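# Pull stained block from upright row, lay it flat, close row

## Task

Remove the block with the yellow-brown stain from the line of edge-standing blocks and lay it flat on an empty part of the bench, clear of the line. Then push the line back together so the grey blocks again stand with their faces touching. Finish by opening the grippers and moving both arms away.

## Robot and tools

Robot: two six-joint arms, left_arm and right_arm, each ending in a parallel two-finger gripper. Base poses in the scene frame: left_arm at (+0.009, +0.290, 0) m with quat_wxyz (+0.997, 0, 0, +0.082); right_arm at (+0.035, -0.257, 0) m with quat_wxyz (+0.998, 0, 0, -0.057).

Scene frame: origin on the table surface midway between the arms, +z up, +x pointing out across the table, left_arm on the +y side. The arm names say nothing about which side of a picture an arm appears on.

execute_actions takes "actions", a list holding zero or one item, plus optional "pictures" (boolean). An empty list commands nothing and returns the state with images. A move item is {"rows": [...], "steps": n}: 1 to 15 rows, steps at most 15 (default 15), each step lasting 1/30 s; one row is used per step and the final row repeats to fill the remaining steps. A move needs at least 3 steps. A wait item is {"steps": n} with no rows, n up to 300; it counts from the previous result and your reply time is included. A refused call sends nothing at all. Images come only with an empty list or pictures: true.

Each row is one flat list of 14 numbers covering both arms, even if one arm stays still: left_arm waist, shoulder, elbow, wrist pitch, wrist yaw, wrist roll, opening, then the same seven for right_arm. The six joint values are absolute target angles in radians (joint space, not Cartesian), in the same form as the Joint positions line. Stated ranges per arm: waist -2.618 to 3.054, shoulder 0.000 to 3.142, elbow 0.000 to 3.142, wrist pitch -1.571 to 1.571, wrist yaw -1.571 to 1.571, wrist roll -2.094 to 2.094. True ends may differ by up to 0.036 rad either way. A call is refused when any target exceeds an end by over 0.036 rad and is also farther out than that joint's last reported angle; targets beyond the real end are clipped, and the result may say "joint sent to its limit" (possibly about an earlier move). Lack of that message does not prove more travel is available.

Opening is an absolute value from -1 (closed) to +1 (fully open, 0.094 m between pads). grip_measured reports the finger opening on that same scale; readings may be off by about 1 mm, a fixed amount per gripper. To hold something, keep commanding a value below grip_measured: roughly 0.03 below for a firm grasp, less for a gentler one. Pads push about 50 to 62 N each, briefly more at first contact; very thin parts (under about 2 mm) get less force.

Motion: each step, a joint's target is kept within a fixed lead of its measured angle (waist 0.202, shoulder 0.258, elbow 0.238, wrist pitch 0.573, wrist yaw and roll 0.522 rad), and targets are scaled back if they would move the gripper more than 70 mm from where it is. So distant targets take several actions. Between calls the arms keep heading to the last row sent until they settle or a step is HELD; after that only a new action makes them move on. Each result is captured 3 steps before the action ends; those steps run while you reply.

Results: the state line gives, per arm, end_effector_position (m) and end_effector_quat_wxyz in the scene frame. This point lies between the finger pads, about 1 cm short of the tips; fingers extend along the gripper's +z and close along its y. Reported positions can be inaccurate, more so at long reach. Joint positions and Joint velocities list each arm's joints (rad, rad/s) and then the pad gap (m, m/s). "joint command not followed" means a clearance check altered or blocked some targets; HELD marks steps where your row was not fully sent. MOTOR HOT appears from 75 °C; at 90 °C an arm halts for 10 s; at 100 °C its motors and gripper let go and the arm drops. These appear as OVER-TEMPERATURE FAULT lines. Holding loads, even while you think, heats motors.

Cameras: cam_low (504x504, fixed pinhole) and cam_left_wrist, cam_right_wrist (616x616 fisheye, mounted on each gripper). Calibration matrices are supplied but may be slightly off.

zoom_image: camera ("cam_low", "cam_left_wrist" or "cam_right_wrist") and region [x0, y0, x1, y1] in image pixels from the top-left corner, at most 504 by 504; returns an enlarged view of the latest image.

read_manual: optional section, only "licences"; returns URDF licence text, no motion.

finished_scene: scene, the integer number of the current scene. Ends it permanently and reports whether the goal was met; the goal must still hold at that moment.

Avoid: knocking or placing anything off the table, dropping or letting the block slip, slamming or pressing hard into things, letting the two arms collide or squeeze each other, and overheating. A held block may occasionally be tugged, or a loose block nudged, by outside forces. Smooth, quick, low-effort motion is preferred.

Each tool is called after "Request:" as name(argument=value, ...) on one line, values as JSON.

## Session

Request:
execute_actions(actions=[])

Scene clock: 0.00 s of 4800.00 s.
left_arm: end_effector_position=(+0.3838, +0.3305, +0.3428) grip_measured=+1.000 end_effector_quat_wxyz=(+0.432, -0.465, +0.578, -0.513) | right_arm: end_effector_position=(+0.6468, +0.0373, +0.2185) grip_measured=+1.000 end_effector_quat_wxyz=(+0.322, +0.205, +0.776, +0.502)
Joint positions: left_arm=[ 0.186  1.067  0.904  0.045  0.539 -1.487  0.094] | right_arm=[ 0.466  2.317  1.995  0.009 -0.373  1.141  0.094]
Joint velocities: left_arm=[-0.012 -0.002 -0.007  0.022 -0.037  0.022  0.   ] | right_arm=[-0.002  0.007 -0.017 -0.037 -0.022 -0.007  0.   ]
Motor temperatures (°C, as the motors report them): left_arm=[30 36 30 30 30 31] | right_arm=[32 34 32 36 32 31]
camera_calibration (this result's frames):
cam_left_wrist: T_world_to_cam=[[0.119743, 0.225044, 0.966963, -0.450724], [-0.663031, -0.706807, 0.246603, 0.4414], [0.738953, -0.670656, 0.064576, 0.0285737], [0, 0, 0, 1]] pos_world=[0.325519, 0.43258, 0.325137]
cam_right_wrist: T_world_to_cam=[[-0.0390138, -0.351984, -0.935193, 0.247465], [-0.997808, 0.0637927, 0.0176159, 0.655819], [0.053458, 0.93383, -0.353701, 0.109698], [0, 0, 0, 1]] pos_world=[0.658172, -0.0571718, 0.258675]

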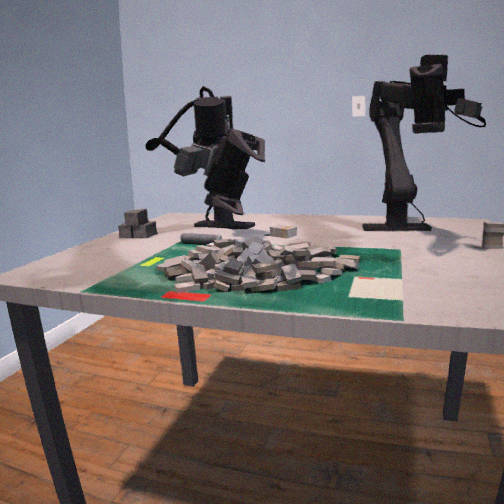

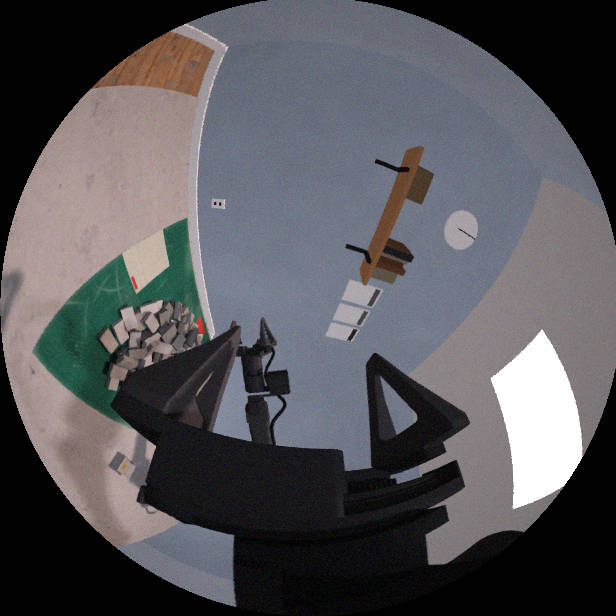

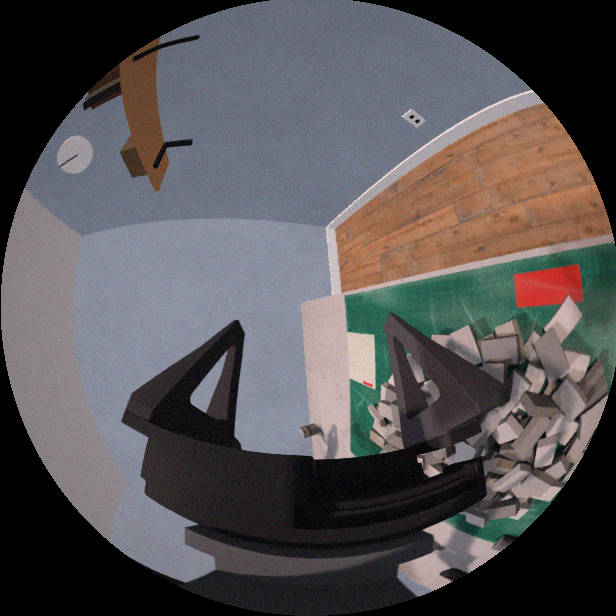

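Request:
zoom_image(camera="cam_low", region=[250, 210, 320, 250])

Request:
zoom_image(camera="cam_left_wrist", region=[90, 430, 170, 510])

Request:
zoom_image(camera="cam_low", region=[100, 180, 400, 310])

Region (250, 210, 320, 250) of cam_low's 504x504 image, scaled by 7.200, with more detail than that image has; it fills the top 288 rows of this view, and the rest is white.

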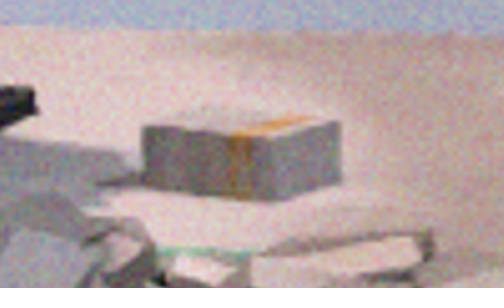

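Region (90, 430, 170, 510) of cam_left_wrist's 616x616 image, scaled by 6.300, with more detail than that image has.

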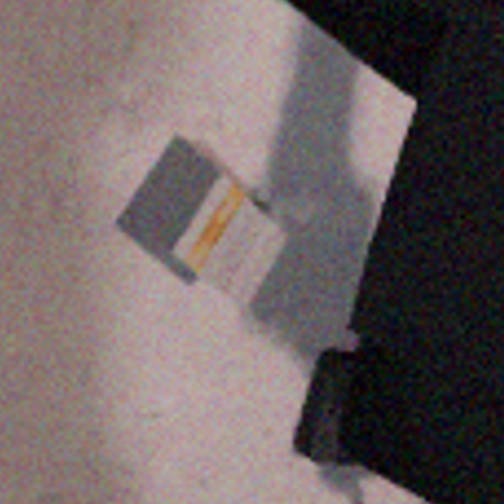

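Region (100, 180, 400, 310) of cam_low's 504x504 image, scaled by 1.680, with more detail than that image has; it fills the top 218 rows of this view, and the rest is white.

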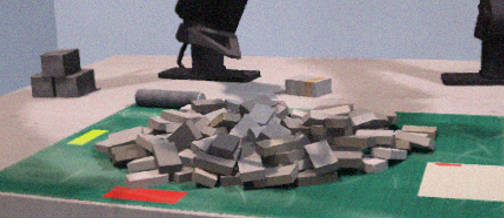

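Request:
zoom_image(camera="cam_low", region=[264, 218, 304, 242])

Request:
zoom_image(camera="cam_left_wrist", region=[104, 446, 144, 486])

Request:
zoom_image(camera="cam_right_wrist", region=[380, 480, 560, 616])

Region (264, 218, 304, 242) of cam_low's 504x504 image, scaled by 12.600, with more detail than that image has; it fills the top 302 rows of this view, and the rest is white.

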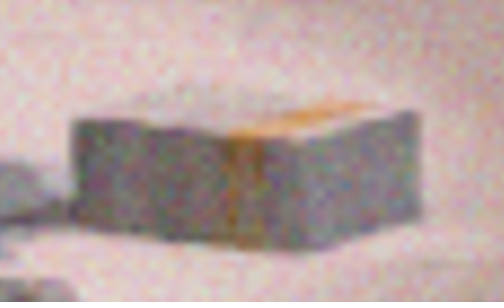

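Region (104, 446, 144, 486) of cam_left_wrist's 616x616 image, scaled by 12.600, with more detail than that image has.

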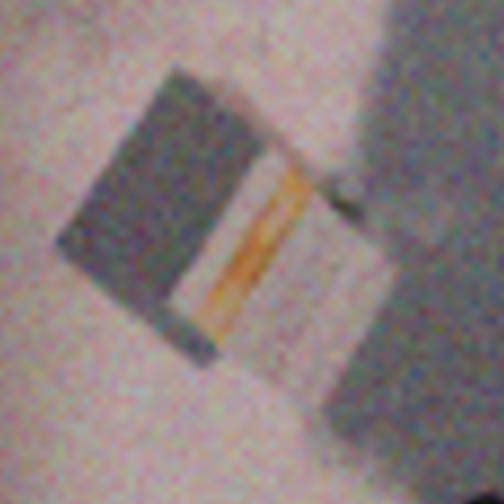

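Region (380, 480, 560, 616) of cam_right_wrist's 616x616 image, scaled by 2.800, with more detail than that image has; it fills the top 381 rows of this view, and the rest is white.

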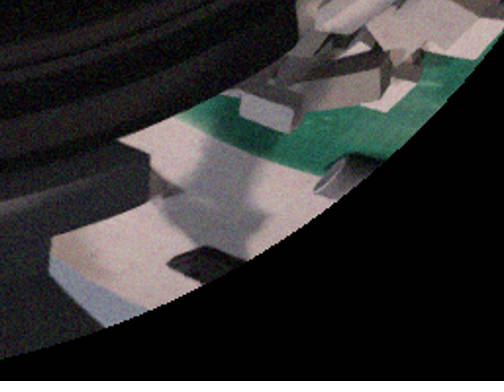

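Request:
zoom_image(camera="cam_low", region=[355, 180, 445, 240])

Request:
zoom_image(camera="cam_low", region=[185, 180, 275, 240])

Region (355, 180, 445, 240) of cam_low's 504x504 image, scaled by 5.600, with more detail than that image has.

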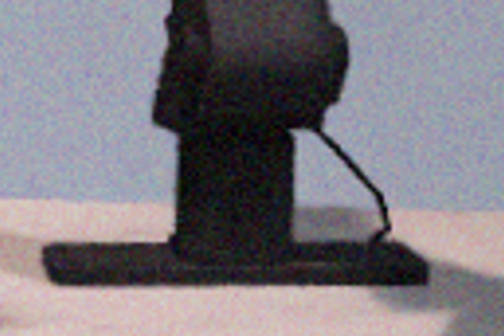

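Region (185, 180, 275, 240) of cam_low's 504x504 image, scaled by 5.600, with more detail than that image has.

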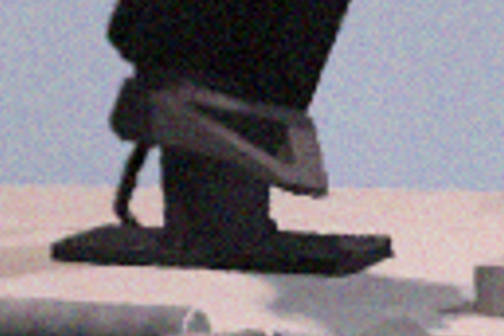

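Request:
execute_actions(actions=[{"rows": [[0.186,1.067,0.904,0.045,0.539,-1.487,1,0.467,2.3161,1.995,0.009,-0.3721,1.1394,0.96],[0.186,1.067,0.904,0.045,0.539,-1.487,1,0.47,2.3135,1.995,0.009,-0.3694,1.1347,0.92],[0.186,1.067,0.904,0.045,0.539,-1.487,1,0.4748,2.3092,1.995,0.009,-0.365,1.1271,0.88],[0.186,1.067,0.904,0.045,0.539,-1.487,1,0.4814,2.3035,1.995,0.009,-0.3591,1.1167,0.84],[0.186,1.067,0.904,0.045,0.539,-1.487,1,0.4897,2.2964,1.995,0.0073,-0.3517,1.1036,0.8],[0.186,1.067,0.904,0.045,0.539,-1.487,1,0.4997,2.288,1.995,0.0022,-0.343,1.0879,0.76],[0.186,1.067,0.904,0.045,0.539,-1.487,1,0.5112,2.2785,1.995,-0.006,-0.333,1.0699,0.72],[0.186,1.067,0.904,0.045,0.539,-1.487,1,0.5241,2.2679,1.995,-0.0173,-0.3219,1.0495,0.68],[0.186,1.067,0.904,0.045,0.539,-1.487,1,0.5384,2.2565,1.995,-0.0315,-0.3097,1.027,0.64],[0.186,1.067,0.904,0.045,0.539,-1.487,1,0.5539,2.2442,1.995,-0.0485,-0.2966,1.0025,0.6],[0.186,1.067,0.904,0.045,0.539,-1.487,1,0.5706,2.2312,1.995,-0.0681,-0.2827,0.9762,0.56],[0.186,1.067,0.904,0.045,0.539,-1.487,1,0.5885,2.2176,1.9944,-0.0903,-0.268,0.948,0.52],[0.186,1.067,0.904,0.045,0.539,-1.487,1,0.6074,2.2036,1.9925,-0.1148,-0.2527,0.9183,0.48],[0.186,1.067,0.904,0.045,0.539,-1.487,1,0.6272,2.1893,1.9894,-0.1415,-0.2369,0.8871,0.44],[0.186,1.067,0.904,0.045,0.539,-1.487,1,0.6478,2.1747,1.9853,-0.1703,-0.2207,0.8546,0.4]], "steps": 15}])

Request:
execute_actions(actions=[{"rows": [[0.186,1.067,0.904,0.045,0.539,-1.487,1,0.6693,2.16,1.98,-0.201,-0.2041,0.8208,0.36],[0.186,1.067,0.904,0.045,0.539,-1.487,1,0.6914,2.1453,1.9738,-0.2336,-0.1874,0.786,0.32],[0.186,1.067,0.904,0.045,0.539,-1.487,1,0.7141,2.1307,1.9666,-0.2678,-0.1705,0.7502,0.28],[0.186,1.067,0.904,0.045,0.539,-1.487,1,0.7373,2.1164,1.9585,-0.3036,-0.1536,0.7137,0.24],[0.186,1.067,0.904,0.045,0.539,-1.487,1,0.7609,2.1024,1.9496,-0.3407,-0.1369,0.6764,0.2],[0.186,1.067,0.904,0.045,0.539,-1.487,1,0.7849,2.0888,1.9399,-0.3791,-0.1203,0.6387,0.2],[0.186,1.067,0.904,0.045,0.539,-1.487,1,0.8091,2.0758,1.9294,-0.4186,-0.1041,0.6005,0.2],[0.186,1.067,0.904,0.045,0.539,-1.487,1,0.8335,2.0635,1.9183,-0.459,-0.0883,0.5621,0.2],[0.186,1.067,0.904,0.045,0.539,-1.487,1,0.858,2.0521,1.9067,-0.5003,-0.073,0.5235,0.2],[0.186,1.067,0.904,0.045,0.539,-1.487,1,0.8825,2.0415,1.8944,-0.5423,-0.0583,0.4849,0.2],[0.186,1.067,0.904,0.045,0.539,-1.487,1,0.9069,2.032,1.8817,-0.5849,-0.0444,0.4465,0.2],[0.186,1.067,0.904,0.045,0.539,-1.487,1,0.9311,2.0236,1.8685,-0.6279,-0.0313,0.4083,0.2],[0.186,1.067,0.904,0.045,0.539,-1.487,1,0.9551,2.0165,1.855,-0.6711,-0.0191,0.3706,0.2],[0.186,1.067,0.904,0.045,0.539,-1.487,1,0.9787,2.0108,1.8412,-0.7145,-0.008,0.3333,0.2],[0.186,1.067,0.904,0.045,0.539,-1.487,1,1.0019,2.0065,1.8271,-0.7579,0.002,0.2968,0.2]], "steps": 15}])

Request:
execute_actions(actions=[{"rows": [[0.186,1.067,0.904,0.045,0.539,-1.487,1,1.0246,2.0039,1.8128,-0.8011,0.0107,0.261,0.2],[0.186,1.067,0.904,0.045,0.539,-1.487,1,1.0467,2.003,1.7983,-0.8441,0.0181,0.2262,0.2],[0.186,1.067,0.904,0.045,0.539,-1.487,1,1.0682,2.003,1.7838,-0.8867,0.024,0.1924,0.2],[0.186,1.067,0.904,0.045,0.539,-1.487,1,1.0888,2.003,1.7692,-0.9287,0.0284,0.1599,0.2],[0.186,1.067,0.904,0.045,0.539,-1.487,1,1.1086,2.003,1.7547,-0.97,0.0311,0.1287,0.2],[0.186,1.067,0.904,0.045,0.539,-1.487,1,1.1275,2.003,1.7402,-1.0104,0.032,0.099,0.2],[0.186,1.067,0.904,0.045,0.539,-1.487,1,1.1454,2.003,1.7259,-1.0499,0.032,0.0708,0.2],[0.186,1.067,0.904,0.045,0.539,-1.487,1,1.1621,2.003,1.7118,-1.0883,0.032,0.0445,0.2],[0.186,1.067,0.904,0.045,0.539,-1.487,1,1.1776,2.003,1.698,-1.1254,0.032,0.02,0.2],[0.186,1.067,0.904,0.045,0.539,-1.487,1,1.1919,2.003,1.6845,-1.1612,0.032,-0.0025,0.2],[0.186,1.067,0.904,0.045,0.539,-1.487,1,1.2048,2.003,1.6713,-1.1954,0.032,-0.0229,0.2],[0.186,1.067,0.904,0.045,0.539,-1.487,1,1.2163,2.003,1.6586,-1.228,0.032,-0.0409,0.2],[0.186,1.067,0.904,0.045,0.539,-1.487,1,1.2263,2.003,1.6463,-1.2587,0.032,-0.0566,0.2],[0.186,1.067,0.904,0.045,0.539,-1.487,1,1.2346,2.003,1.6347,-1.2875,0.032,-0.0697,0.2],[0.186,1.067,0.904,0.045,0.539,-1.487,1,1.2412,2.003,1.6236,-1.3142,0.032,-0.0801,0.2]], "steps": 15}])

Request:
execute_actions(actions=[{"rows": [[0.186,1.067,0.904,0.045,0.539,-1.487,1,1.246,2.003,1.6131,-1.3387,0.032,-0.0877,0.2],[0.186,1.067,0.904,0.045,0.539,-1.487,1,1.249,2.003,1.6034,-1.3609,0.032,-0.0924,0.2],[0.186,1.067,0.904,0.045,0.539,-1.487,1,1.25,2.003,1.5945,-1.3805,0.032,-0.094,0.2],[0.186,1.067,0.904,0.045,0.539,-1.487,1,1.25,2.003,1.5864,-1.3975,0.032,-0.094,0.2],[0.186,1.067,0.904,0.045,0.539,-1.487,1,1.25,2.003,1.5792,-1.4117,0.032,-0.094,0.2],[0.186,1.067,0.904,0.045,0.539,-1.487,1,1.25,2.003,1.573,-1.423,0.032,-0.094,0.2],[0.186,1.067,0.904,0.045,0.539,-1.487,1,1.25,2.003,1.5677,-1.4312,0.032,-0.094,0.2],[0.186,1.067,0.904,0.045,0.539,-1.487,1,1.25,2.003,1.5636,-1.4363,0.032,-0.094,0.2],[0.186,1.067,0.904,0.045,0.539,-1.487,1,1.25,2.003,1.5605,-1.438,0.032,-0.094,0.2],[0.186,1.067,0.904,0.045,0.539,-1.487,1,1.25,2.003,1.5586,-1.438,0.032,-0.094,0.2],[0.186,1.067,0.904,0.045,0.539,-1.487,1,1.25,2.003,1.558,-1.438,0.032,-0.094,0.2]], "steps": 15}])

Request:
execute_actions(actions=[{"steps": 6}], pictures=true)

Scene clock: 28.20 s of 4800.00 s.
left_arm: end_effector_position=(+0.3838, +0.3305, +0.3428) grip_measured=+1.000 end_effector_quat_wxyz=(+0.432, -0.465, +0.578, -0.513) | right_arm: end_effector_position=(+0.6264, +0.0664, +0.2352) grip_measured=+0.541 end_effector_quat_wxyz=(+0.349, +0.159, +0.788, +0.482)
Joint positions: left_arm=[ 0.186  1.067  0.904  0.045  0.539 -1.487  0.094] | right_arm=[ 0.533  2.276  1.995 -0.031 -0.312  1.044  0.072]
Joint velocities: left_arm=[-0.007 -0.002 -0.002  0.007 -0.095  0.066  0.   ] | right_arm=[ 0.471 -0.383 -0.007 -0.374  0.33  -0.637 -0.038]
Motor temperatures (°C, as the motors report them): left_arm=[30 36 33 34 30 31] | right_arm=[32 47 35 41 32 31]
Steps of this call (steps 1 to 90: nothing new was sent; then 24.80 s passed at rest; steps 91 to 102: the first 12 steps of this action). Readings (joint positions):
91: left_arm=[0.186 1.067 0.904 0.045 0.539 -1.487] | right_arm=[0.466 2.317 1.995 0.009 -0.373 1.141]
92: left_arm=[0.186 1.067 0.904 0.045 0.539 -1.487] | right_arm=[0.466 2.317 1.995 0.009 -0.373 1.141]
94: left_arm=[0.186 1.067 0.904 0.045 0.539 -1.487] | right_arm=[0.467 2.317 1.995 0.009 -0.372 1.138]
98: left_arm=[0.186 1.067 0.904 0.045 0.539 -1.487] | right_arm=[0.482 2.312 1.995 0.005 -0.351 1.109]
102: the state above

Scene clock: 28.70 s of 4800.00 s.
left_arm: end_effector_position=(+0.3838, +0.3305, +0.3428) grip_measured=+1.000 end_effector_quat_wxyz=(+0.432, -0.465, +0.578, -0.513) | right_arm: end_effector_position=(+0.4539, +0.1769, +0.2563) grip_measured=+0.202 end_effector_quat_wxyz=(+0.357, -0.111, +0.862, +0.342)
Joint positions: left_arm=[ 0.186  1.067  0.904  0.045  0.539 -1.487  0.094] | right_arm=[ 0.886  2.042  1.92  -0.417 -0.104  0.574  0.056]
Joint velocities: left_arm=[-0.002  0.007  0.017 -0.066 -0.037 -0.007  0.   ] | right_arm=[ 0.652 -0.237 -0.379 -1.15   0.388 -1.048 -0.   ]
Motor temperatures (°C, as the motors report them): left_arm=[30 36 33 34 30 31] | right_arm=[32 48 35 41 32 31]
Steps of this call (steps 1 to 3: the last 3 steps of your previous action; steps 4 to 15: the first 12 steps of this action). Readings (joint positions):
4: left_arm=[0.186 1.067 0.904 0.045 0.539 -1.487] | right_arm=[0.618 2.212 1.995 -0.096 -0.263 0.947]
5: left_arm=[0.186 1.067 0.904 0.045 0.539 -1.487] | right_arm=[0.642 2.194 1.995 -0.116 -0.251 0.919]
7: left_arm=[0.186 1.067 0.904 0.045 0.539 -1.487] | right_arm=[0.692 2.158 1.993 -0.162 -0.223 0.857]
11: left_arm=[0.186 1.067 0.904 0.045 0.539 -1.487] | right_arm=[0.791 2.089 1.966 -0.274 -0.164 0.721]
15: the state above

Scene clock: 29.20 s of 4800.00 s.
left_arm: end_effector_position=(+0.3838, +0.3305, +0.3428) grip_measured=+1.000 end_effector_quat_wxyz=(+0.432, -0.465, +0.578, -0.513) | right_arm: end_effector_position=(+0.2404, +0.1251, +0.0923) grip_measured=+0.202 end_effector_quat_wxyz=(+0.085, -0.481, +0.871, +0.049)
Joint positions: left_arm=[ 0.186  1.067  0.904  0.045  0.539 -1.487  0.094] | right_arm=[ 1.195  2.019  1.697 -1.054  0.01   0.07   0.056]
Joint velocities: left_arm=[-0.007  0.002  0.002 -0.066 -0.022  0.037  0.   ] | right_arm=[ 0.364 -0.002 -0.369 -1.136  0.125 -0.667  0.002]
Motor temperatures (°C, as the motors report them): left_arm=[30 36 33 34 30 31] | right_arm=[32 47 35 41 32 31]
Steps of this call (steps 1 to 3: the last 3 steps of your previous action; steps 4 to 15: the first 12 steps of this action). Readings (joint positions):
4: left_arm=[0.186 1.067 0.904 0.045 0.539 -1.487] | right_arm=[0.981 2.021 1.862 -0.584 -0.051 0.425]
5: left_arm=[0.186 1.067 0.904 0.045 0.539 -1.487] | right_arm=[1.004 2.019 1.847 -0.628 -0.040 0.388]
7: left_arm=[0.186 1.067 0.904 0.045 0.539 -1.487] | right_arm=[1.049 2.019 1.816 -0.715 -0.021 0.316]
11: left_arm=[0.186 1.067 0.904 0.045 0.539 -1.487] | right_arm=[1.131 2.019 1.752 -0.891 0.002 0.183]
15: the state above

Scene clock: 29.70 s of 4800.00 s.
left_arm: end_effector_position=(+0.3838, +0.3305, +0.3428) grip_measured=+1.000 end_effector_quat_wxyz=(+0.432, -0.465, +0.578, -0.513) | right_arm: end_effector_position=(+0.1708, +0.0251, +0.0674) grip_measured=+0.202 end_effector_quat_wxyz=(-0.114, -0.567, +0.812, -0.079)
Joint positions: left_arm=[ 0.186  1.067  0.904  0.045  0.539 -1.487  0.094] | right_arm=[ 1.248  2.019  1.578 -1.408  0.023 -0.083  0.056]
Joint velocities: left_arm=[ 0.002 -0.002  0.007  0.007  0.037  0.022  0.   ] | right_arm=[ 0.007 -0.002 -0.007 -0.095 -0.037  0.037  0.   ]
Motor temperatures (°C, as the motors report them): left_arm=[30 36 33 34 30 31] | right_arm=[32 47 35 41 32 31]
Steps of this call (steps 1 to 3: the last 3 steps of your previous action; steps 4 to 15: the first 12 steps of this action). Readings (joint positions):
4: left_arm=[0.186 1.067 0.904 0.045 0.539 -1.487] | right_arm=[1.235 2.019 1.649 -1.194 0.015 -0.013]
5: left_arm=[0.186 1.067 0.904 0.045 0.539 -1.487] | right_arm=[1.241 2.019 1.638 -1.225 0.015 -0.028]
7: left_arm=[0.186 1.067 0.904 0.045 0.539 -1.487] | right_arm=[1.248 2.019 1.618 -1.281 0.017 -0.050]
11: left_arm=[0.186 1.067 0.904 0.045 0.539 -1.487] | right_arm=[1.248 2.019 1.590 -1.366 0.021 -0.073]
15: the state above

Scene clock: 29.90 s of 4800.00 s.
left_arm: end_effector_position=(+0.3838, +0.3305, +0.3428) grip_measured=+1.000 end_effector_quat_wxyz=(+0.432, -0.465, +0.578, -0.513) | right_arm: end_effector_position=(+0.1693, +0.0215, +0.0685) grip_measured=+0.202 end_effector_quat_wxyz=(-0.121, -0.568, +0.810, -0.083)
Joint positions: left_arm=[ 0.186  1.067  0.904  0.045  0.539 -1.487  0.094] | right_arm=[ 1.248  2.019  1.577 -1.424  0.024 -0.087  0.056]
Joint velocities: left_arm=[ 0.012 -0.002  0.012 -0.051 -0.007 -0.022  0.   ] | right_arm=[ 0.002 -0.002  0.012 -0.066  0.022 -0.007  0.001]
Motor temperatures (°C, as the motors report them): left_arm=[30 36 33 34 30 31] | right_arm=[32 47 35 41 32 31]
Kept back: nothing.
Steps of this call (steps 1 to 3: the last 3 steps of your previous action; steps 4 to 6: the robot went on to your last target). Readings (joint positions):
1: left_arm=[0.186 1.067 0.904 0.045 0.539 -1.487] | right_arm=[1.248 2.019 1.577 -1.413 0.023 -0.084]
2: left_arm=[0.186 1.067 0.904 0.045 0.539 -1.487] | right_arm=[1.248 2.019 1.577 -1.417 0.023 -0.085]
4: left_arm=[0.186 1.067 0.904 0.045 0.539 -1.487] | right_arm=[1.248 2.019 1.577 -1.421 0.024 -0.087]
6: the state above
camera_calibration (this result's frames):
cam_left_wrist: T_world_to_cam=[[0.119743, 0.225044, 0.966963, -0.450724], [-0.663031, -0.706807, 0.246603, 0.4414], [0.738953, -0.670656, 0.064576, 0.0285737], [0, 0, 0, 1]] pos_world=[0.325519, 0.43258, 0.325137]
cam_right_wrist: T_world_to_cam=[[0.911055, -0.41223, 0.00669793, -0.141148], [-0.218743, -0.469538, 0.855386, 0.00524227], [-0.349471, -0.780769, -0.517947, 0.213181], [0, 0, 0, 1]] pos_world=[0.204241, 0.110721, 0.106878]

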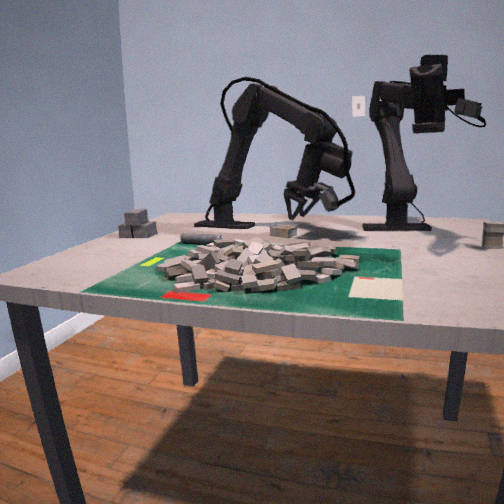

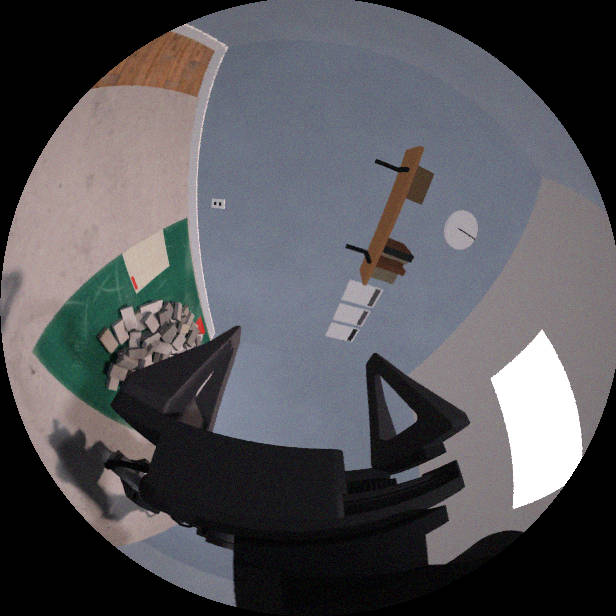

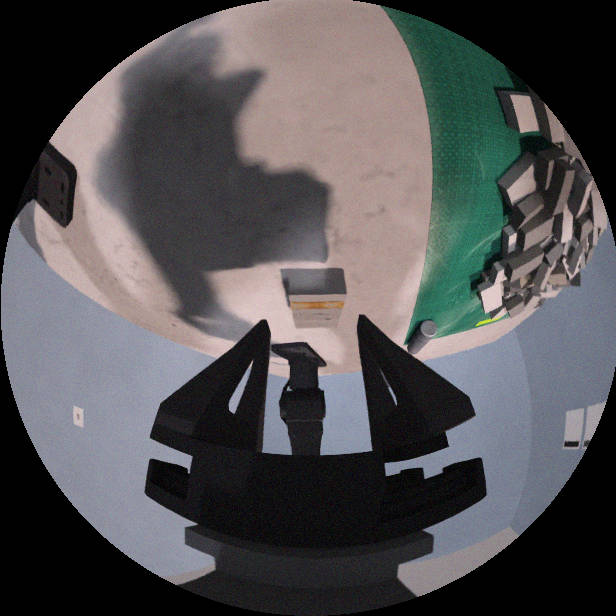

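Request:
execute_actions(actions=[])

Scene clock: 30.77 s of 4800.00 s.
left_arm: end_effector_position=(+0.3838, +0.3305, +0.3428) grip_measured=+1.000 end_effector_quat_wxyz=(+0.432, -0.465, +0.578, -0.513) | right_arm: end_effector_position=(+0.1690, +0.0206, +0.0688) grip_measured=+0.202 end_effector_quat_wxyz=(-0.123, -0.569, +0.809, -0.084)
Joint positions: left_arm=[ 0.186  1.067  0.904  0.045  0.539 -1.487  0.094] | right_arm=[ 1.248  2.019  1.577 -1.427  0.024 -0.089  0.056]
Joint velocities: left_arm=[ 0.002 -0.002  0.002 -0.022  0.022 -0.066  0.   ] | right_arm=[-0.007 -0.007 -0.007  0.037 -0.066 -0.022  0.001]
Motor temperatures (°C, as the motors report them): left_arm=[30 36 33 34 30 31] | right_arm=[32 47 35 41 32 31]
Kept back: nothing.
Steps of this call (steps 1 to 26: the robot went on to your last target). Readings (joint positions):
1: left_arm=[0.186 1.067 0.904 0.045 0.539 -1.487] | right_arm=[1.248 2.019 1.577 -1.424 0.024 -0.088]
2: left_arm=[0.186 1.067 0.904 0.045 0.539 -1.487] | right_arm=[1.248 2.019 1.577 -1.425 0.024 -0.088]
4: left_arm=[0.186 1.067 0.904 0.045 0.539 -1.487] | right_arm=[1.248 2.019 1.577 -1.426 0.024 -0.089]
8: left_arm=[0.186 1.067 0.904 0.045 0.539 -1.487] | right_arm=[1.248 2.019 1.577 -1.427 0.024 -0.089]
26: the state above
camera_calibration (this result's frames):
cam_left_wrist: T_world_to_cam=[[0.119743, 0.225044, 0.966963, -0.450724], [-0.663031, -0.706807, 0.246603, 0.4414], [0.738953, -0.670656, 0.064576, 0.0285737], [0, 0, 0, 1]] pos_world=[0.325519, 0.43258, 0.325137]
cam_right_wrist: T_world_to_cam=[[0.911713, -0.410775, 0.00656498, -0.141338], [-0.216547, -0.466922, 0.857375, 0.00397226], [-0.349123, -0.783101, -0.514651, 0.212312], [0, 0, 0, 1]] pos_world=[0.203843, 0.110058, 0.106789]

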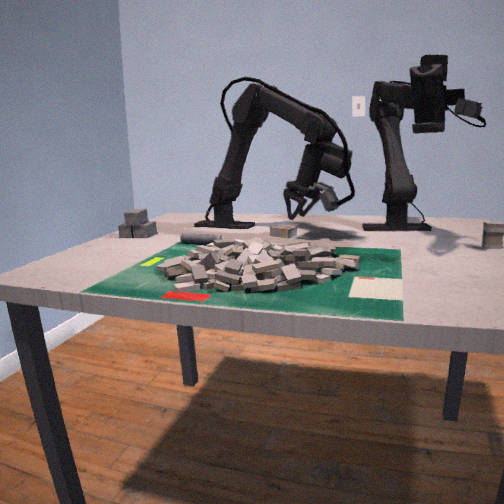

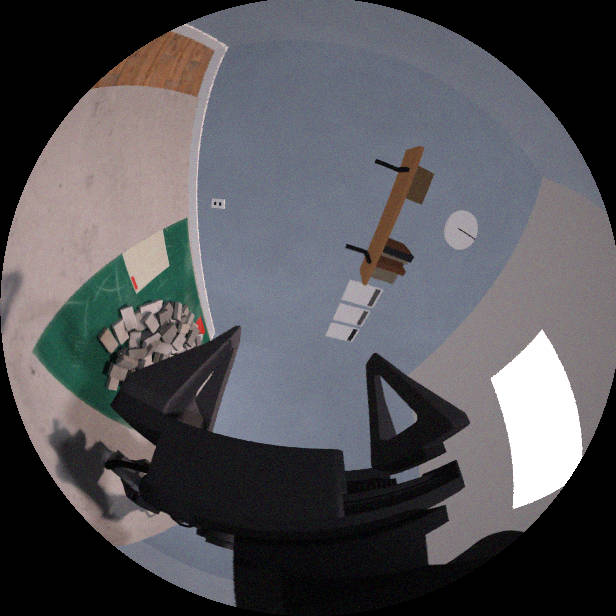

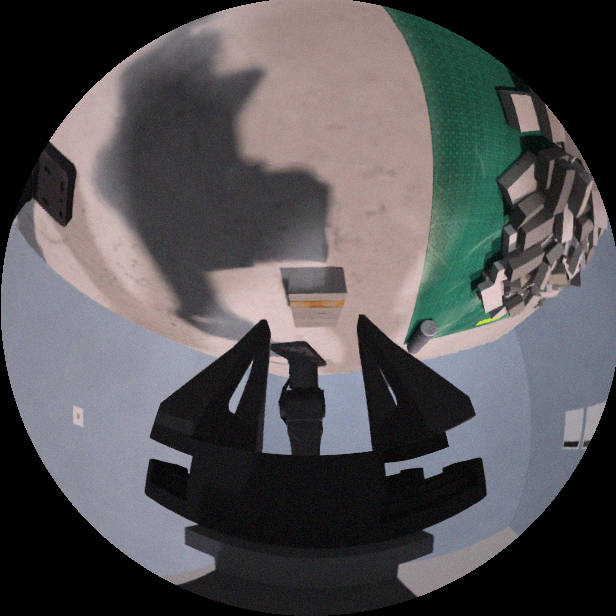

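Request:
zoom_image(camera="cam_right_wrist", region=[255, 250, 375, 350])

Request:
zoom_image(camera="cam_low", region=[240, 170, 340, 250])

Region (255, 250, 375, 350) of cam_right_wrist's 616x616 image, scaled by 4.200, with more detail than that image has.

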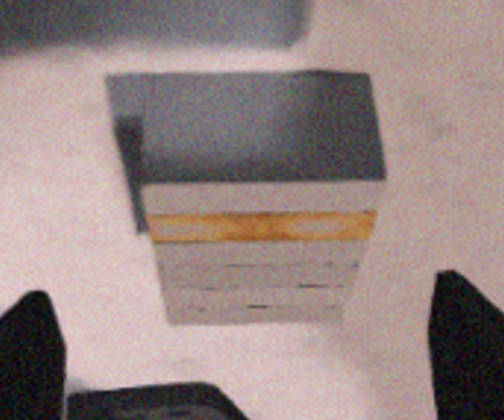

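Region (240, 170, 340, 250) of cam_low's 504x504 image, scaled by 5.040, with more detail than that image has; it fills the top 403 rows of this view, and the rest is white.

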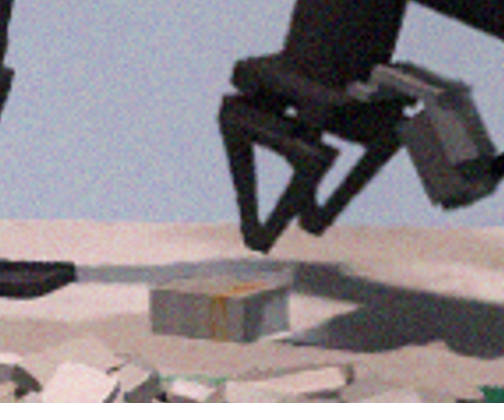

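Request:
execute_actions(actions=[{"rows": [[0.186,1.067,0.904,0.045,0.539,-1.487,1,1.25,2.0036,1.5556,-1.4351,0.032,-0.0917,0.2],[0.186,1.067,0.904,0.045,0.539,-1.487,1,1.25,2.0049,1.55,-1.4283,0.032,-0.0862,0.2],[0.186,1.067,0.904,0.045,0.539,-1.487,1,1.25,2.0072,1.5404,-1.4167,0.032,-0.0768,0.2],[0.186,1.067,0.904,0.045,0.539,-1.487,1,1.25,2.0098,1.5292,-1.4031,0.032,-0.0659,0.2],[0.186,1.067,0.904,0.045,0.539,-1.487,1,1.25,2.0125,1.518,-1.3895,0.032,-0.055,0.2],[0.186,1.067,0.904,0.045,0.539,-1.487,1,1.25,2.0152,1.5068,-1.3759,0.032,-0.0441,0.2],[0.186,1.067,0.904,0.045,0.539,-1.487,1,1.25,2.0178,1.4956,-1.3623,0.032,-0.0332,0.2],[0.186,1.067,0.904,0.045,0.539,-1.487,1,1.25,2.0201,1.486,-1.3507,0.032,-0.0238,0.2],[0.186,1.067,0.904,0.045,0.539,-1.487,1,1.25,2.0214,1.4804,-1.3439,0.032,-0.0183,0.2],[0.186,1.067,0.904,0.045,0.539,-1.487,1,1.25,2.022,1.478,-1.341,0.032,-0.016,0.2]], "steps": 14}])

Request:
execute_actions(actions=[{"steps": 8}], pictures=true)

Request:
zoom_image(camera="cam_right_wrist", region=[245, 240, 385, 360])

Scene clock: 34.90 s of 4800.00 s.
left_arm: end_effector_position=(+0.3838, +0.3305, +0.3428) grip_measured=+1.000 end_effector_quat_wxyz=(+0.432, -0.465, +0.578, -0.513) | right_arm: end_effector_position=(+0.1637, +0.0092, +0.0523) grip_measured=+0.202 end_effector_quat_wxyz=(-0.135, -0.548, +0.820, -0.096)
Joint positions: left_arm=[ 0.186  1.067  0.904  0.045  0.539 -1.487  0.094] | right_arm=[ 1.248  2.019  1.499 -1.383  0.024 -0.042  0.056]
Joint velocities: left_arm=[-0.017 -0.007  0.002  0.007 -0.007 -0.022  0.   ] | right_arm=[-0.017 -0.007 -0.139  0.095  0.037  0.095  0.   ]
Motor temperatures (°C, as the motors report them): left_arm=[30 36 33 34 30 31] | right_arm=[32 46 34 40 32 31]
Steps of this call (steps 1 to 15: the robot went on to your last target; steps 16 to 90: nothing new was sent; then 0.77 s passed at rest; steps 91 to 101: the first 11 steps of this action). Readings (joint positions):
91: left_arm=[0.186 1.067 0.904 0.045 0.539 -1.487] | right_arm=[1.248 2.019 1.577 -1.427 0.024 -0.089]
92: left_arm=[0.186 1.067 0.904 0.045 0.539 -1.487] | right_arm=[1.248 2.019 1.577 -1.427 0.024 -0.089]
94: left_arm=[0.186 1.067 0.904 0.045 0.539 -1.487] | right_arm=[1.248 2.019 1.570 -1.425 0.024 -0.085]
98: left_arm=[0.186 1.067 0.904 0.045 0.539 -1.487] | right_arm=[1.248 2.019 1.525 -1.401 0.024 -0.061]
101: the state above

Scene clock: 35.17 s of 4800.00 s.
left_arm: end_effector_position=(+0.3838, +0.3305, +0.3428) grip_measured=+1.000 end_effector_quat_wxyz=(+0.432, -0.465, +0.578, -0.513) | right_arm: end_effector_position=(+0.1654, +0.0128, +0.0500) grip_measured=+0.202 end_effector_quat_wxyz=(-0.127, -0.542, +0.826, -0.092)
Joint positions: left_arm=[ 0.186  1.067  0.904  0.045  0.539 -1.487  0.094] | right_arm=[ 1.248  2.019  1.496 -1.362  0.024 -0.025  0.056]
Joint velocities: left_arm=[-0.002  0.002  0.012 -0.007 -0.022 -0.081  0.   ] | right_arm=[ 0.002 -0.002 -0.002  0.081 -0.051  0.022  0.   ]
Motor temperatures (°C, as the motors report them): left_arm=[30 36 33 34 30 31] | right_arm=[32 46 34 40 32 31]
Kept back: nothing.
Steps of this call (steps 1 to 3: the last 3 steps of your previous action; steps 4 to 8: the robot went on to your last target). Readings (joint positions):
1: left_arm=[0.186 1.067 0.904 0.045 0.539 -1.487] | right_arm=[1.248 2.019 1.497 -1.379 0.024 -0.038]
2: left_arm=[0.186 1.067 0.904 0.045 0.539 -1.487] | right_arm=[1.248 2.019 1.496 -1.376 0.024 -0.035]
4: left_arm=[0.186 1.067 0.904 0.045 0.539 -1.487] | right_arm=[1.248 2.019 1.496 -1.369 0.024 -0.030]
8: the state above
camera_calibration (this result's frames):
cam_left_wrist: T_world_to_cam=[[0.119743, 0.225044, 0.966963, -0.450724], [-0.663031, -0.706807, 0.246603, 0.4414], [0.738953, -0.670656, 0.064576, 0.0285737], [0, 0, 0, 1]] pos_world=[0.325519, 0.43258, 0.325137]
cam_right_wrist: T_world_to_cam=[[0.884753, -0.46533, 0.0260814, -0.136911], [-0.254001, -0.434512, 0.864108, 0.0210287], [-0.390763, -0.771147, -0.50263, 0.201424], [0, 0, 0, 1]] pos_world=[0.205182, 0.100756, 0.0866413]

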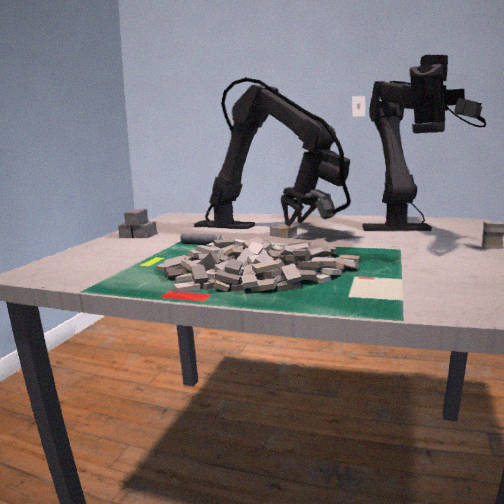

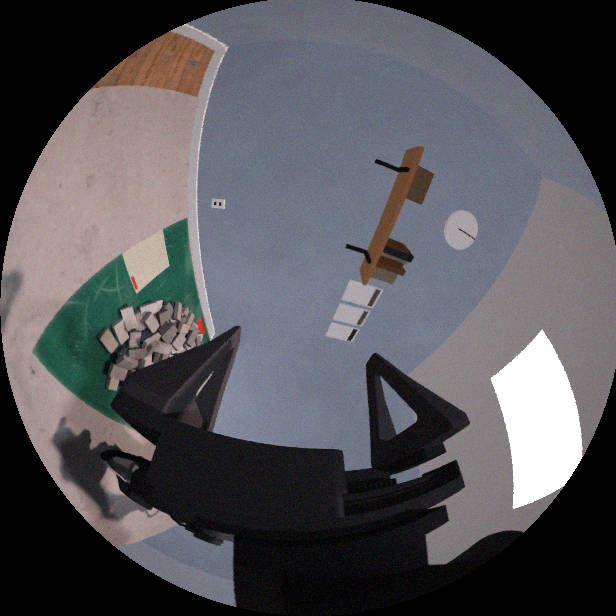

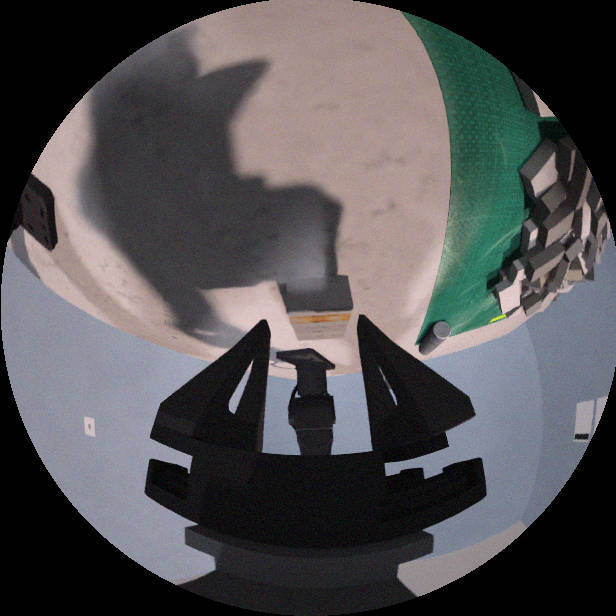

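Region (245, 240, 385, 360) of cam_right_wrist's 616x616 image, scaled by 3.600, with more detail than that image has; it fills the top 432 rows of this view, and the rest is white.

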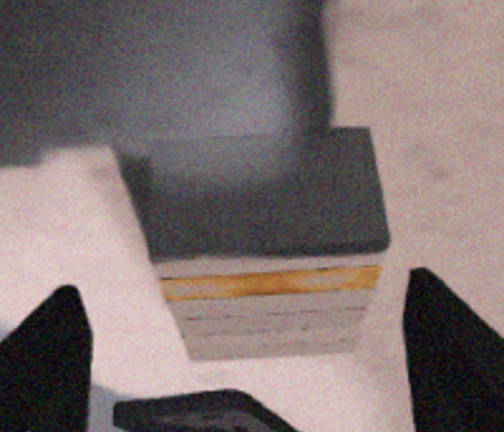

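Request:
execute_actions(actions=[])

Request:
zoom_image(camera="cam_right_wrist", region=[265, 255, 375, 355])

Scene clock: 35.23 s of 4800.00 s.
left_arm: end_effector_position=(+0.3838, +0.3305, +0.3428) grip_measured=+1.000 end_effector_quat_wxyz=(+0.432, -0.465, +0.578, -0.513) | right_arm: end_effector_position=(+0.1656, +0.0132, +0.0499) grip_measured=+0.202 end_effector_quat_wxyz=(-0.126, -0.542, +0.826, -0.092)
Joint positions: left_arm=[ 0.186  1.067  0.904  0.045  0.539 -1.487  0.094] | right_arm=[ 1.248  2.019  1.496 -1.36   0.024 -0.024  0.056]
Joint velocities: left_arm=[ 0.017  0.002 -0.002  0.007 -0.007 -0.007  0.   ] | right_arm=[-0.012 -0.017  0.007  0.081 -0.022  0.037 -0.   ]
Motor temperatures (°C, as the motors report them): left_arm=[30 36 33 34 30 31] | right_arm=[32 46 34 40 32 31]
Kept back: nothing.
Steps of this call (steps 1 to 2: the robot went on to your last target). Readings (joint positions):
1: left_arm=[0.186 1.067 0.904 0.045 0.539 -1.487] | right_arm=[1.248 2.019 1.496 -1.361 0.024 -0.024]
2: the state above
camera_calibration (this result's frames):
cam_left_wrist: T_world_to_cam=[[0.119743, 0.225044, 0.966963, -0.450724], [-0.663031, -0.706807, 0.246603, 0.4414], [0.738953, -0.670656, 0.064576, 0.0285737], [0, 0, 0, 1]] pos_world=[0.325519, 0.43258, 0.325137]
cam_right_wrist: T_world_to_cam=[[0.884216, -0.466335, 0.0263421, -0.136797], [-0.255459, -0.435619, 0.86312, 0.0216863], [-0.391028, -0.769914, -0.504311, 0.201851], [0, 0, 0, 1]] pos_world=[0.205428, 0.101062, 0.0866814]

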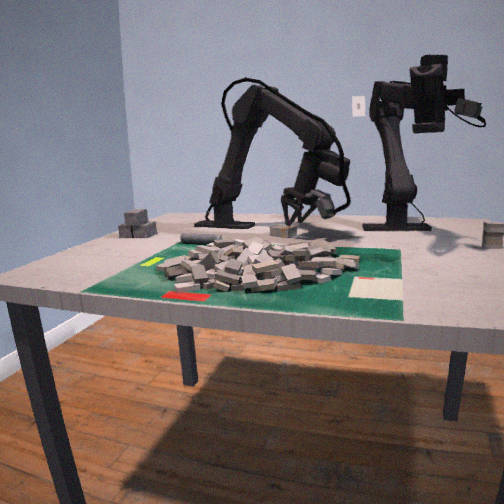

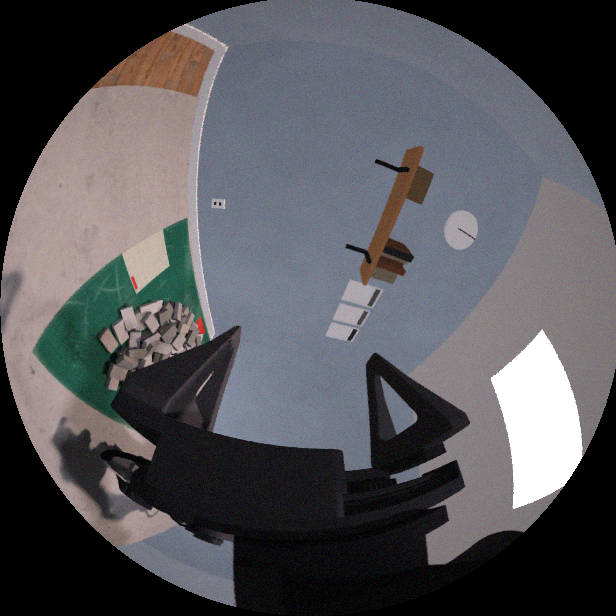

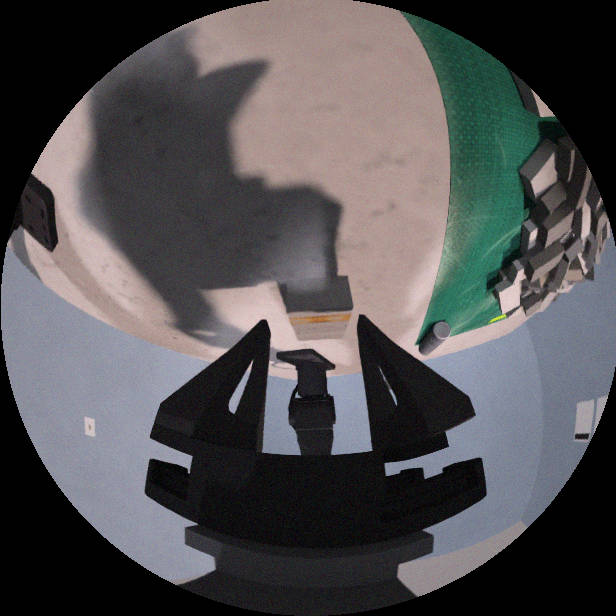

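Region (265, 255, 375, 355) of cam_right_wrist's 616x616 image, scaled by 4.582, with more detail than that image has; it fills the top 458 rows of this view, and the rest is white.

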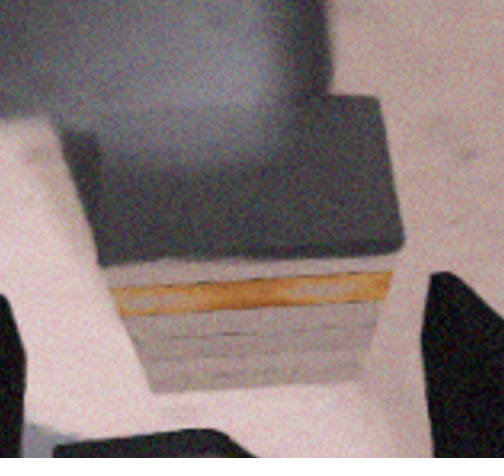

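Request:
zoom_image(camera="cam_right_wrist", region=[250, 290, 380, 370])

Region (250, 290, 380, 370) of cam_right_wrist's 616x616 image, scaled by 3.877, with more detail than that image has; it fills the top 310 rows of this view, and the rest is white.

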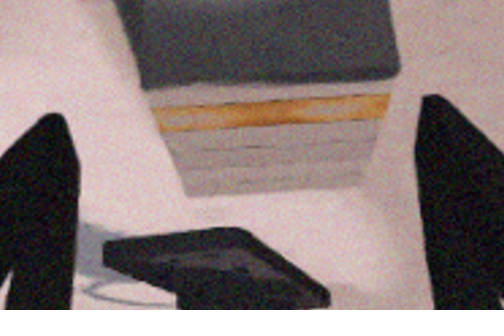

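Request:
execute_actions(actions=[{"rows": [[0.186,1.067,0.904,0.045,0.539,-1.487,1,1.246,2.0229,1.4774,-1.3399,0.032,-0.024,0.25],[0.186,1.067,0.904,0.045,0.539,-1.487,1,1.241,2.025,1.4759,-1.3371,0.032,-0.032,0.3],[0.186,1.067,0.904,0.045,0.539,-1.487,1,1.236,2.0285,1.4735,-1.3326,0.032,-0.04,0.35],[0.186,1.067,0.904,0.045,0.539,-1.487,1,1.232,2.0328,1.4705,-1.327,0.032,-0.047,0.35],[0.186,1.067,0.904,0.045,0.539,-1.487,1,1.23,2.0379,1.4669,-1.3203,0.032,-0.052,0.35],[0.186,1.067,0.904,0.045,0.539,-1.487,1,1.23,2.0435,1.463,-1.313,0.032,-0.052,0.35],[0.186,1.067,0.904,0.045,0.539,-1.487,1,1.23,2.0491,1.4591,-1.3057,0.032,-0.052,0.35],[0.186,1.067,0.904,0.045,0.539,-1.487,1,1.23,2.0543,1.4555,-1.299,0.032,-0.052,0.35],[0.186,1.067,0.904,0.045,0.539,-1.487,1,1.23,2.0586,1.4525,-1.2934,0.032,-0.052,0.35],[0.186,1.067,0.904,0.045,0.539,-1.487,1,1.23,2.062,1.4501,-1.2889,0.032,-0.052,0.35],[0.186,1.067,0.904,0.045,0.539,-1.487,1,1.23,2.0641,1.4486,-1.2861,0.032,-0.052,0.35],[0.186,1.067,0.904,0.045,0.539,-1.487,1,1.23,2.065,1.448,-1.285,0.032,-0.052,0.35]], "steps": 15}])

Request:
execute_actions(actions=[{"steps": 12}], pictures=true)

Request:
zoom_image(camera="cam_right_wrist", region=[245, 260, 385, 370])

Scene clock: 41.37 s of 4800.00 s.
left_arm: end_effector_position=(+0.3838, +0.3305, +0.3428) grip_measured=+1.000 end_effector_quat_wxyz=(+0.432, -0.465, +0.578, -0.513) | right_arm: end_effector_position=(+0.1686, +0.0116, +0.0339) grip_measured=+0.348 end_effector_quat_wxyz=(-0.133, -0.545, +0.823, -0.094)
Joint positions: left_arm=[ 0.186  1.067  0.904  0.045  0.539 -1.487  0.094] | right_arm=[ 1.237  2.05   1.472 -1.318  0.025 -0.044  0.063]
Joint velocities: left_arm=[ 0.012 -0.002  0.012  0.037 -0.037 -0.022  0.   ] | right_arm=[-0.012  0.173 -0.105  0.125 -0.051  0.007  0.   ]
Motor temperatures (°C, as the motors report them): left_arm=[30 36 33 35 30 31] | right_arm=[32 44 34 39 32 31]
Steps of this call (steps 1 to 30: the robot went on to your last target; steps 31 to 90: nothing new was sent; then 2.73 s passed at rest; steps 91 to 102: the first 12 steps of this action). Readings (joint positions):
91: left_arm=[0.186 1.067 0.904 0.045 0.539 -1.487] | right_arm=[1.248 2.019 1.496 -1.358 0.024 -0.021]
92: left_arm=[0.186 1.067 0.904 0.045 0.539 -1.487] | right_arm=[1.248 2.019 1.496 -1.357 0.024 -0.022]
94: left_arm=[0.186 1.067 0.904 0.045 0.539 -1.487] | right_arm=[1.247 2.019 1.496 -1.355 0.024 -0.028]
98: left_arm=[0.186 1.067 0.904 0.045 0.539 -1.487] | right_arm=[1.240 2.027 1.490 -1.337 0.025 -0.039]
102: the state above

Scene clock: 41.77 s of 4800.00 s.
left_arm: end_effector_position=(+0.3838, +0.3305, +0.3428) grip_measured=+1.000 end_effector_quat_wxyz=(+0.432, -0.465, +0.578, -0.513) | right_arm: end_effector_position=(+0.1688, +0.0119, +0.0284) grip_measured=+0.348 end_effector_quat_wxyz=(-0.134, -0.546, +0.822, -0.094)
Joint positions: left_arm=[ 0.186  1.067  0.904  0.045  0.539 -1.487  0.094] | right_arm=[ 1.237  2.062  1.465 -1.303  0.025 -0.047  0.063]
Joint velocities: left_arm=[ 0.002  0.007 -0.007 -0.007 -0.051 -0.037  0.   ] | right_arm=[ 0.002  0.002 -0.012 -0.066 -0.022 -0.081  0.001]
Motor temperatures (°C, as the motors report them): left_arm=[30 36 33 35 30 31] | right_arm=[32 44 34 38 32 31]
Kept back: nothing.
Steps of this call (steps 1 to 3: the last 3 steps of your previous action; steps 4 to 12: the robot went on to your last target). Readings (joint positions):
1: left_arm=[0.186 1.067 0.904 0.045 0.539 -1.487] | right_arm=[1.237 2.056 1.469 -1.315 0.025 -0.044]
2: left_arm=[0.186 1.067 0.904 0.045 0.539 -1.487] | right_arm=[1.237 2.059 1.467 -1.312 0.025 -0.045]
4: left_arm=[0.186 1.067 0.904 0.045 0.539 -1.487] | right_arm=[1.237 2.062 1.465 -1.308 0.025 -0.046]
8: left_arm=[0.186 1.067 0.904 0.045 0.539 -1.487] | right_arm=[1.237 2.062 1.465 -1.304 0.025 -0.047]
12: the state above
camera_calibration (this result's frames):
cam_left_wrist: T_world_to_cam=[[0.119743, 0.225044, 0.966963, -0.450724], [-0.663031, -0.706807, 0.246603, 0.4414], [0.738953, -0.670656, 0.064576, 0.0285737], [0, 0, 0, 1]] pos_world=[0.325519, 0.43258, 0.325137]
cam_right_wrist: T_world_to_cam=[[0.889725, -0.456042, 0.0203861, -0.140558], [-0.238827, -0.426957, 0.872164, 0.0373423], [-0.389039, -0.780854, -0.488789, 0.190606], [0, 0, 0, 1]] pos_world=[0.20813, 0.100679, 0.0634632]

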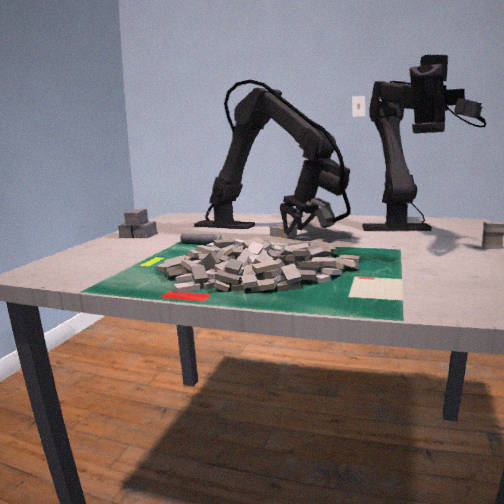

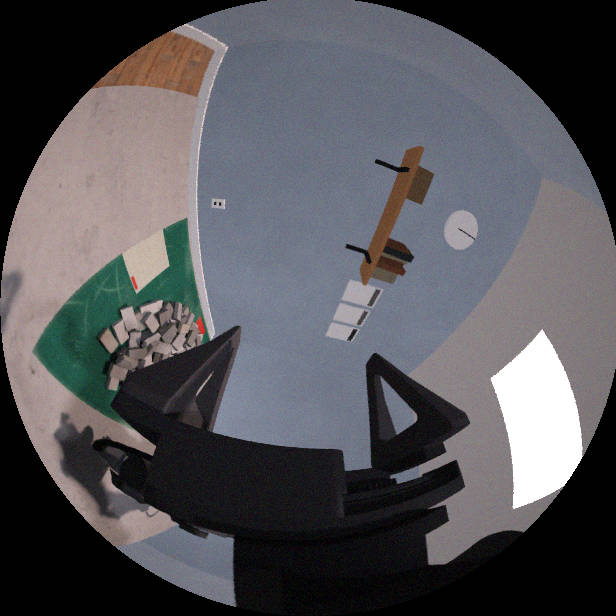

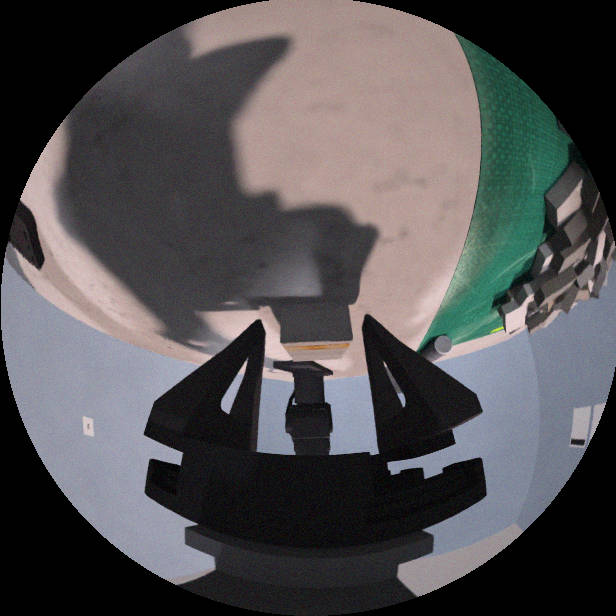

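Region (245, 260, 385, 370) of cam_right_wrist's 616x616 image, scaled by 3.600, with more detail than that image has; it fills the top 396 rows of this view, and the rest is white.

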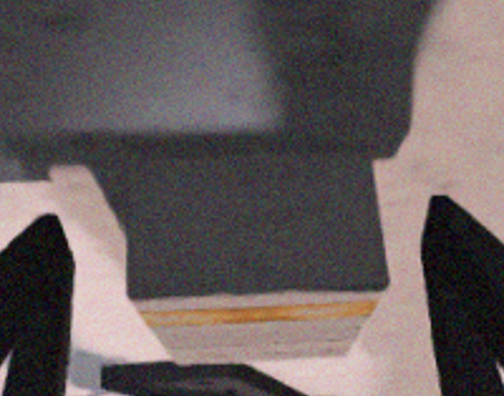

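Request:
zoom_image(camera="cam_right_wrist", region=[255, 310, 375, 370])

Region (255, 310, 375, 370) of cam_right_wrist's 616x616 image, scaled by 4.200, with more detail than that image has.

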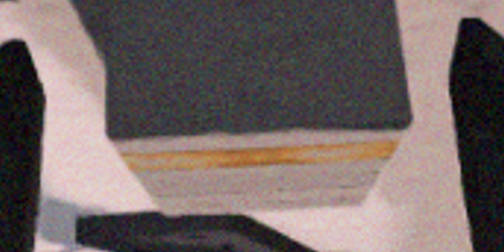

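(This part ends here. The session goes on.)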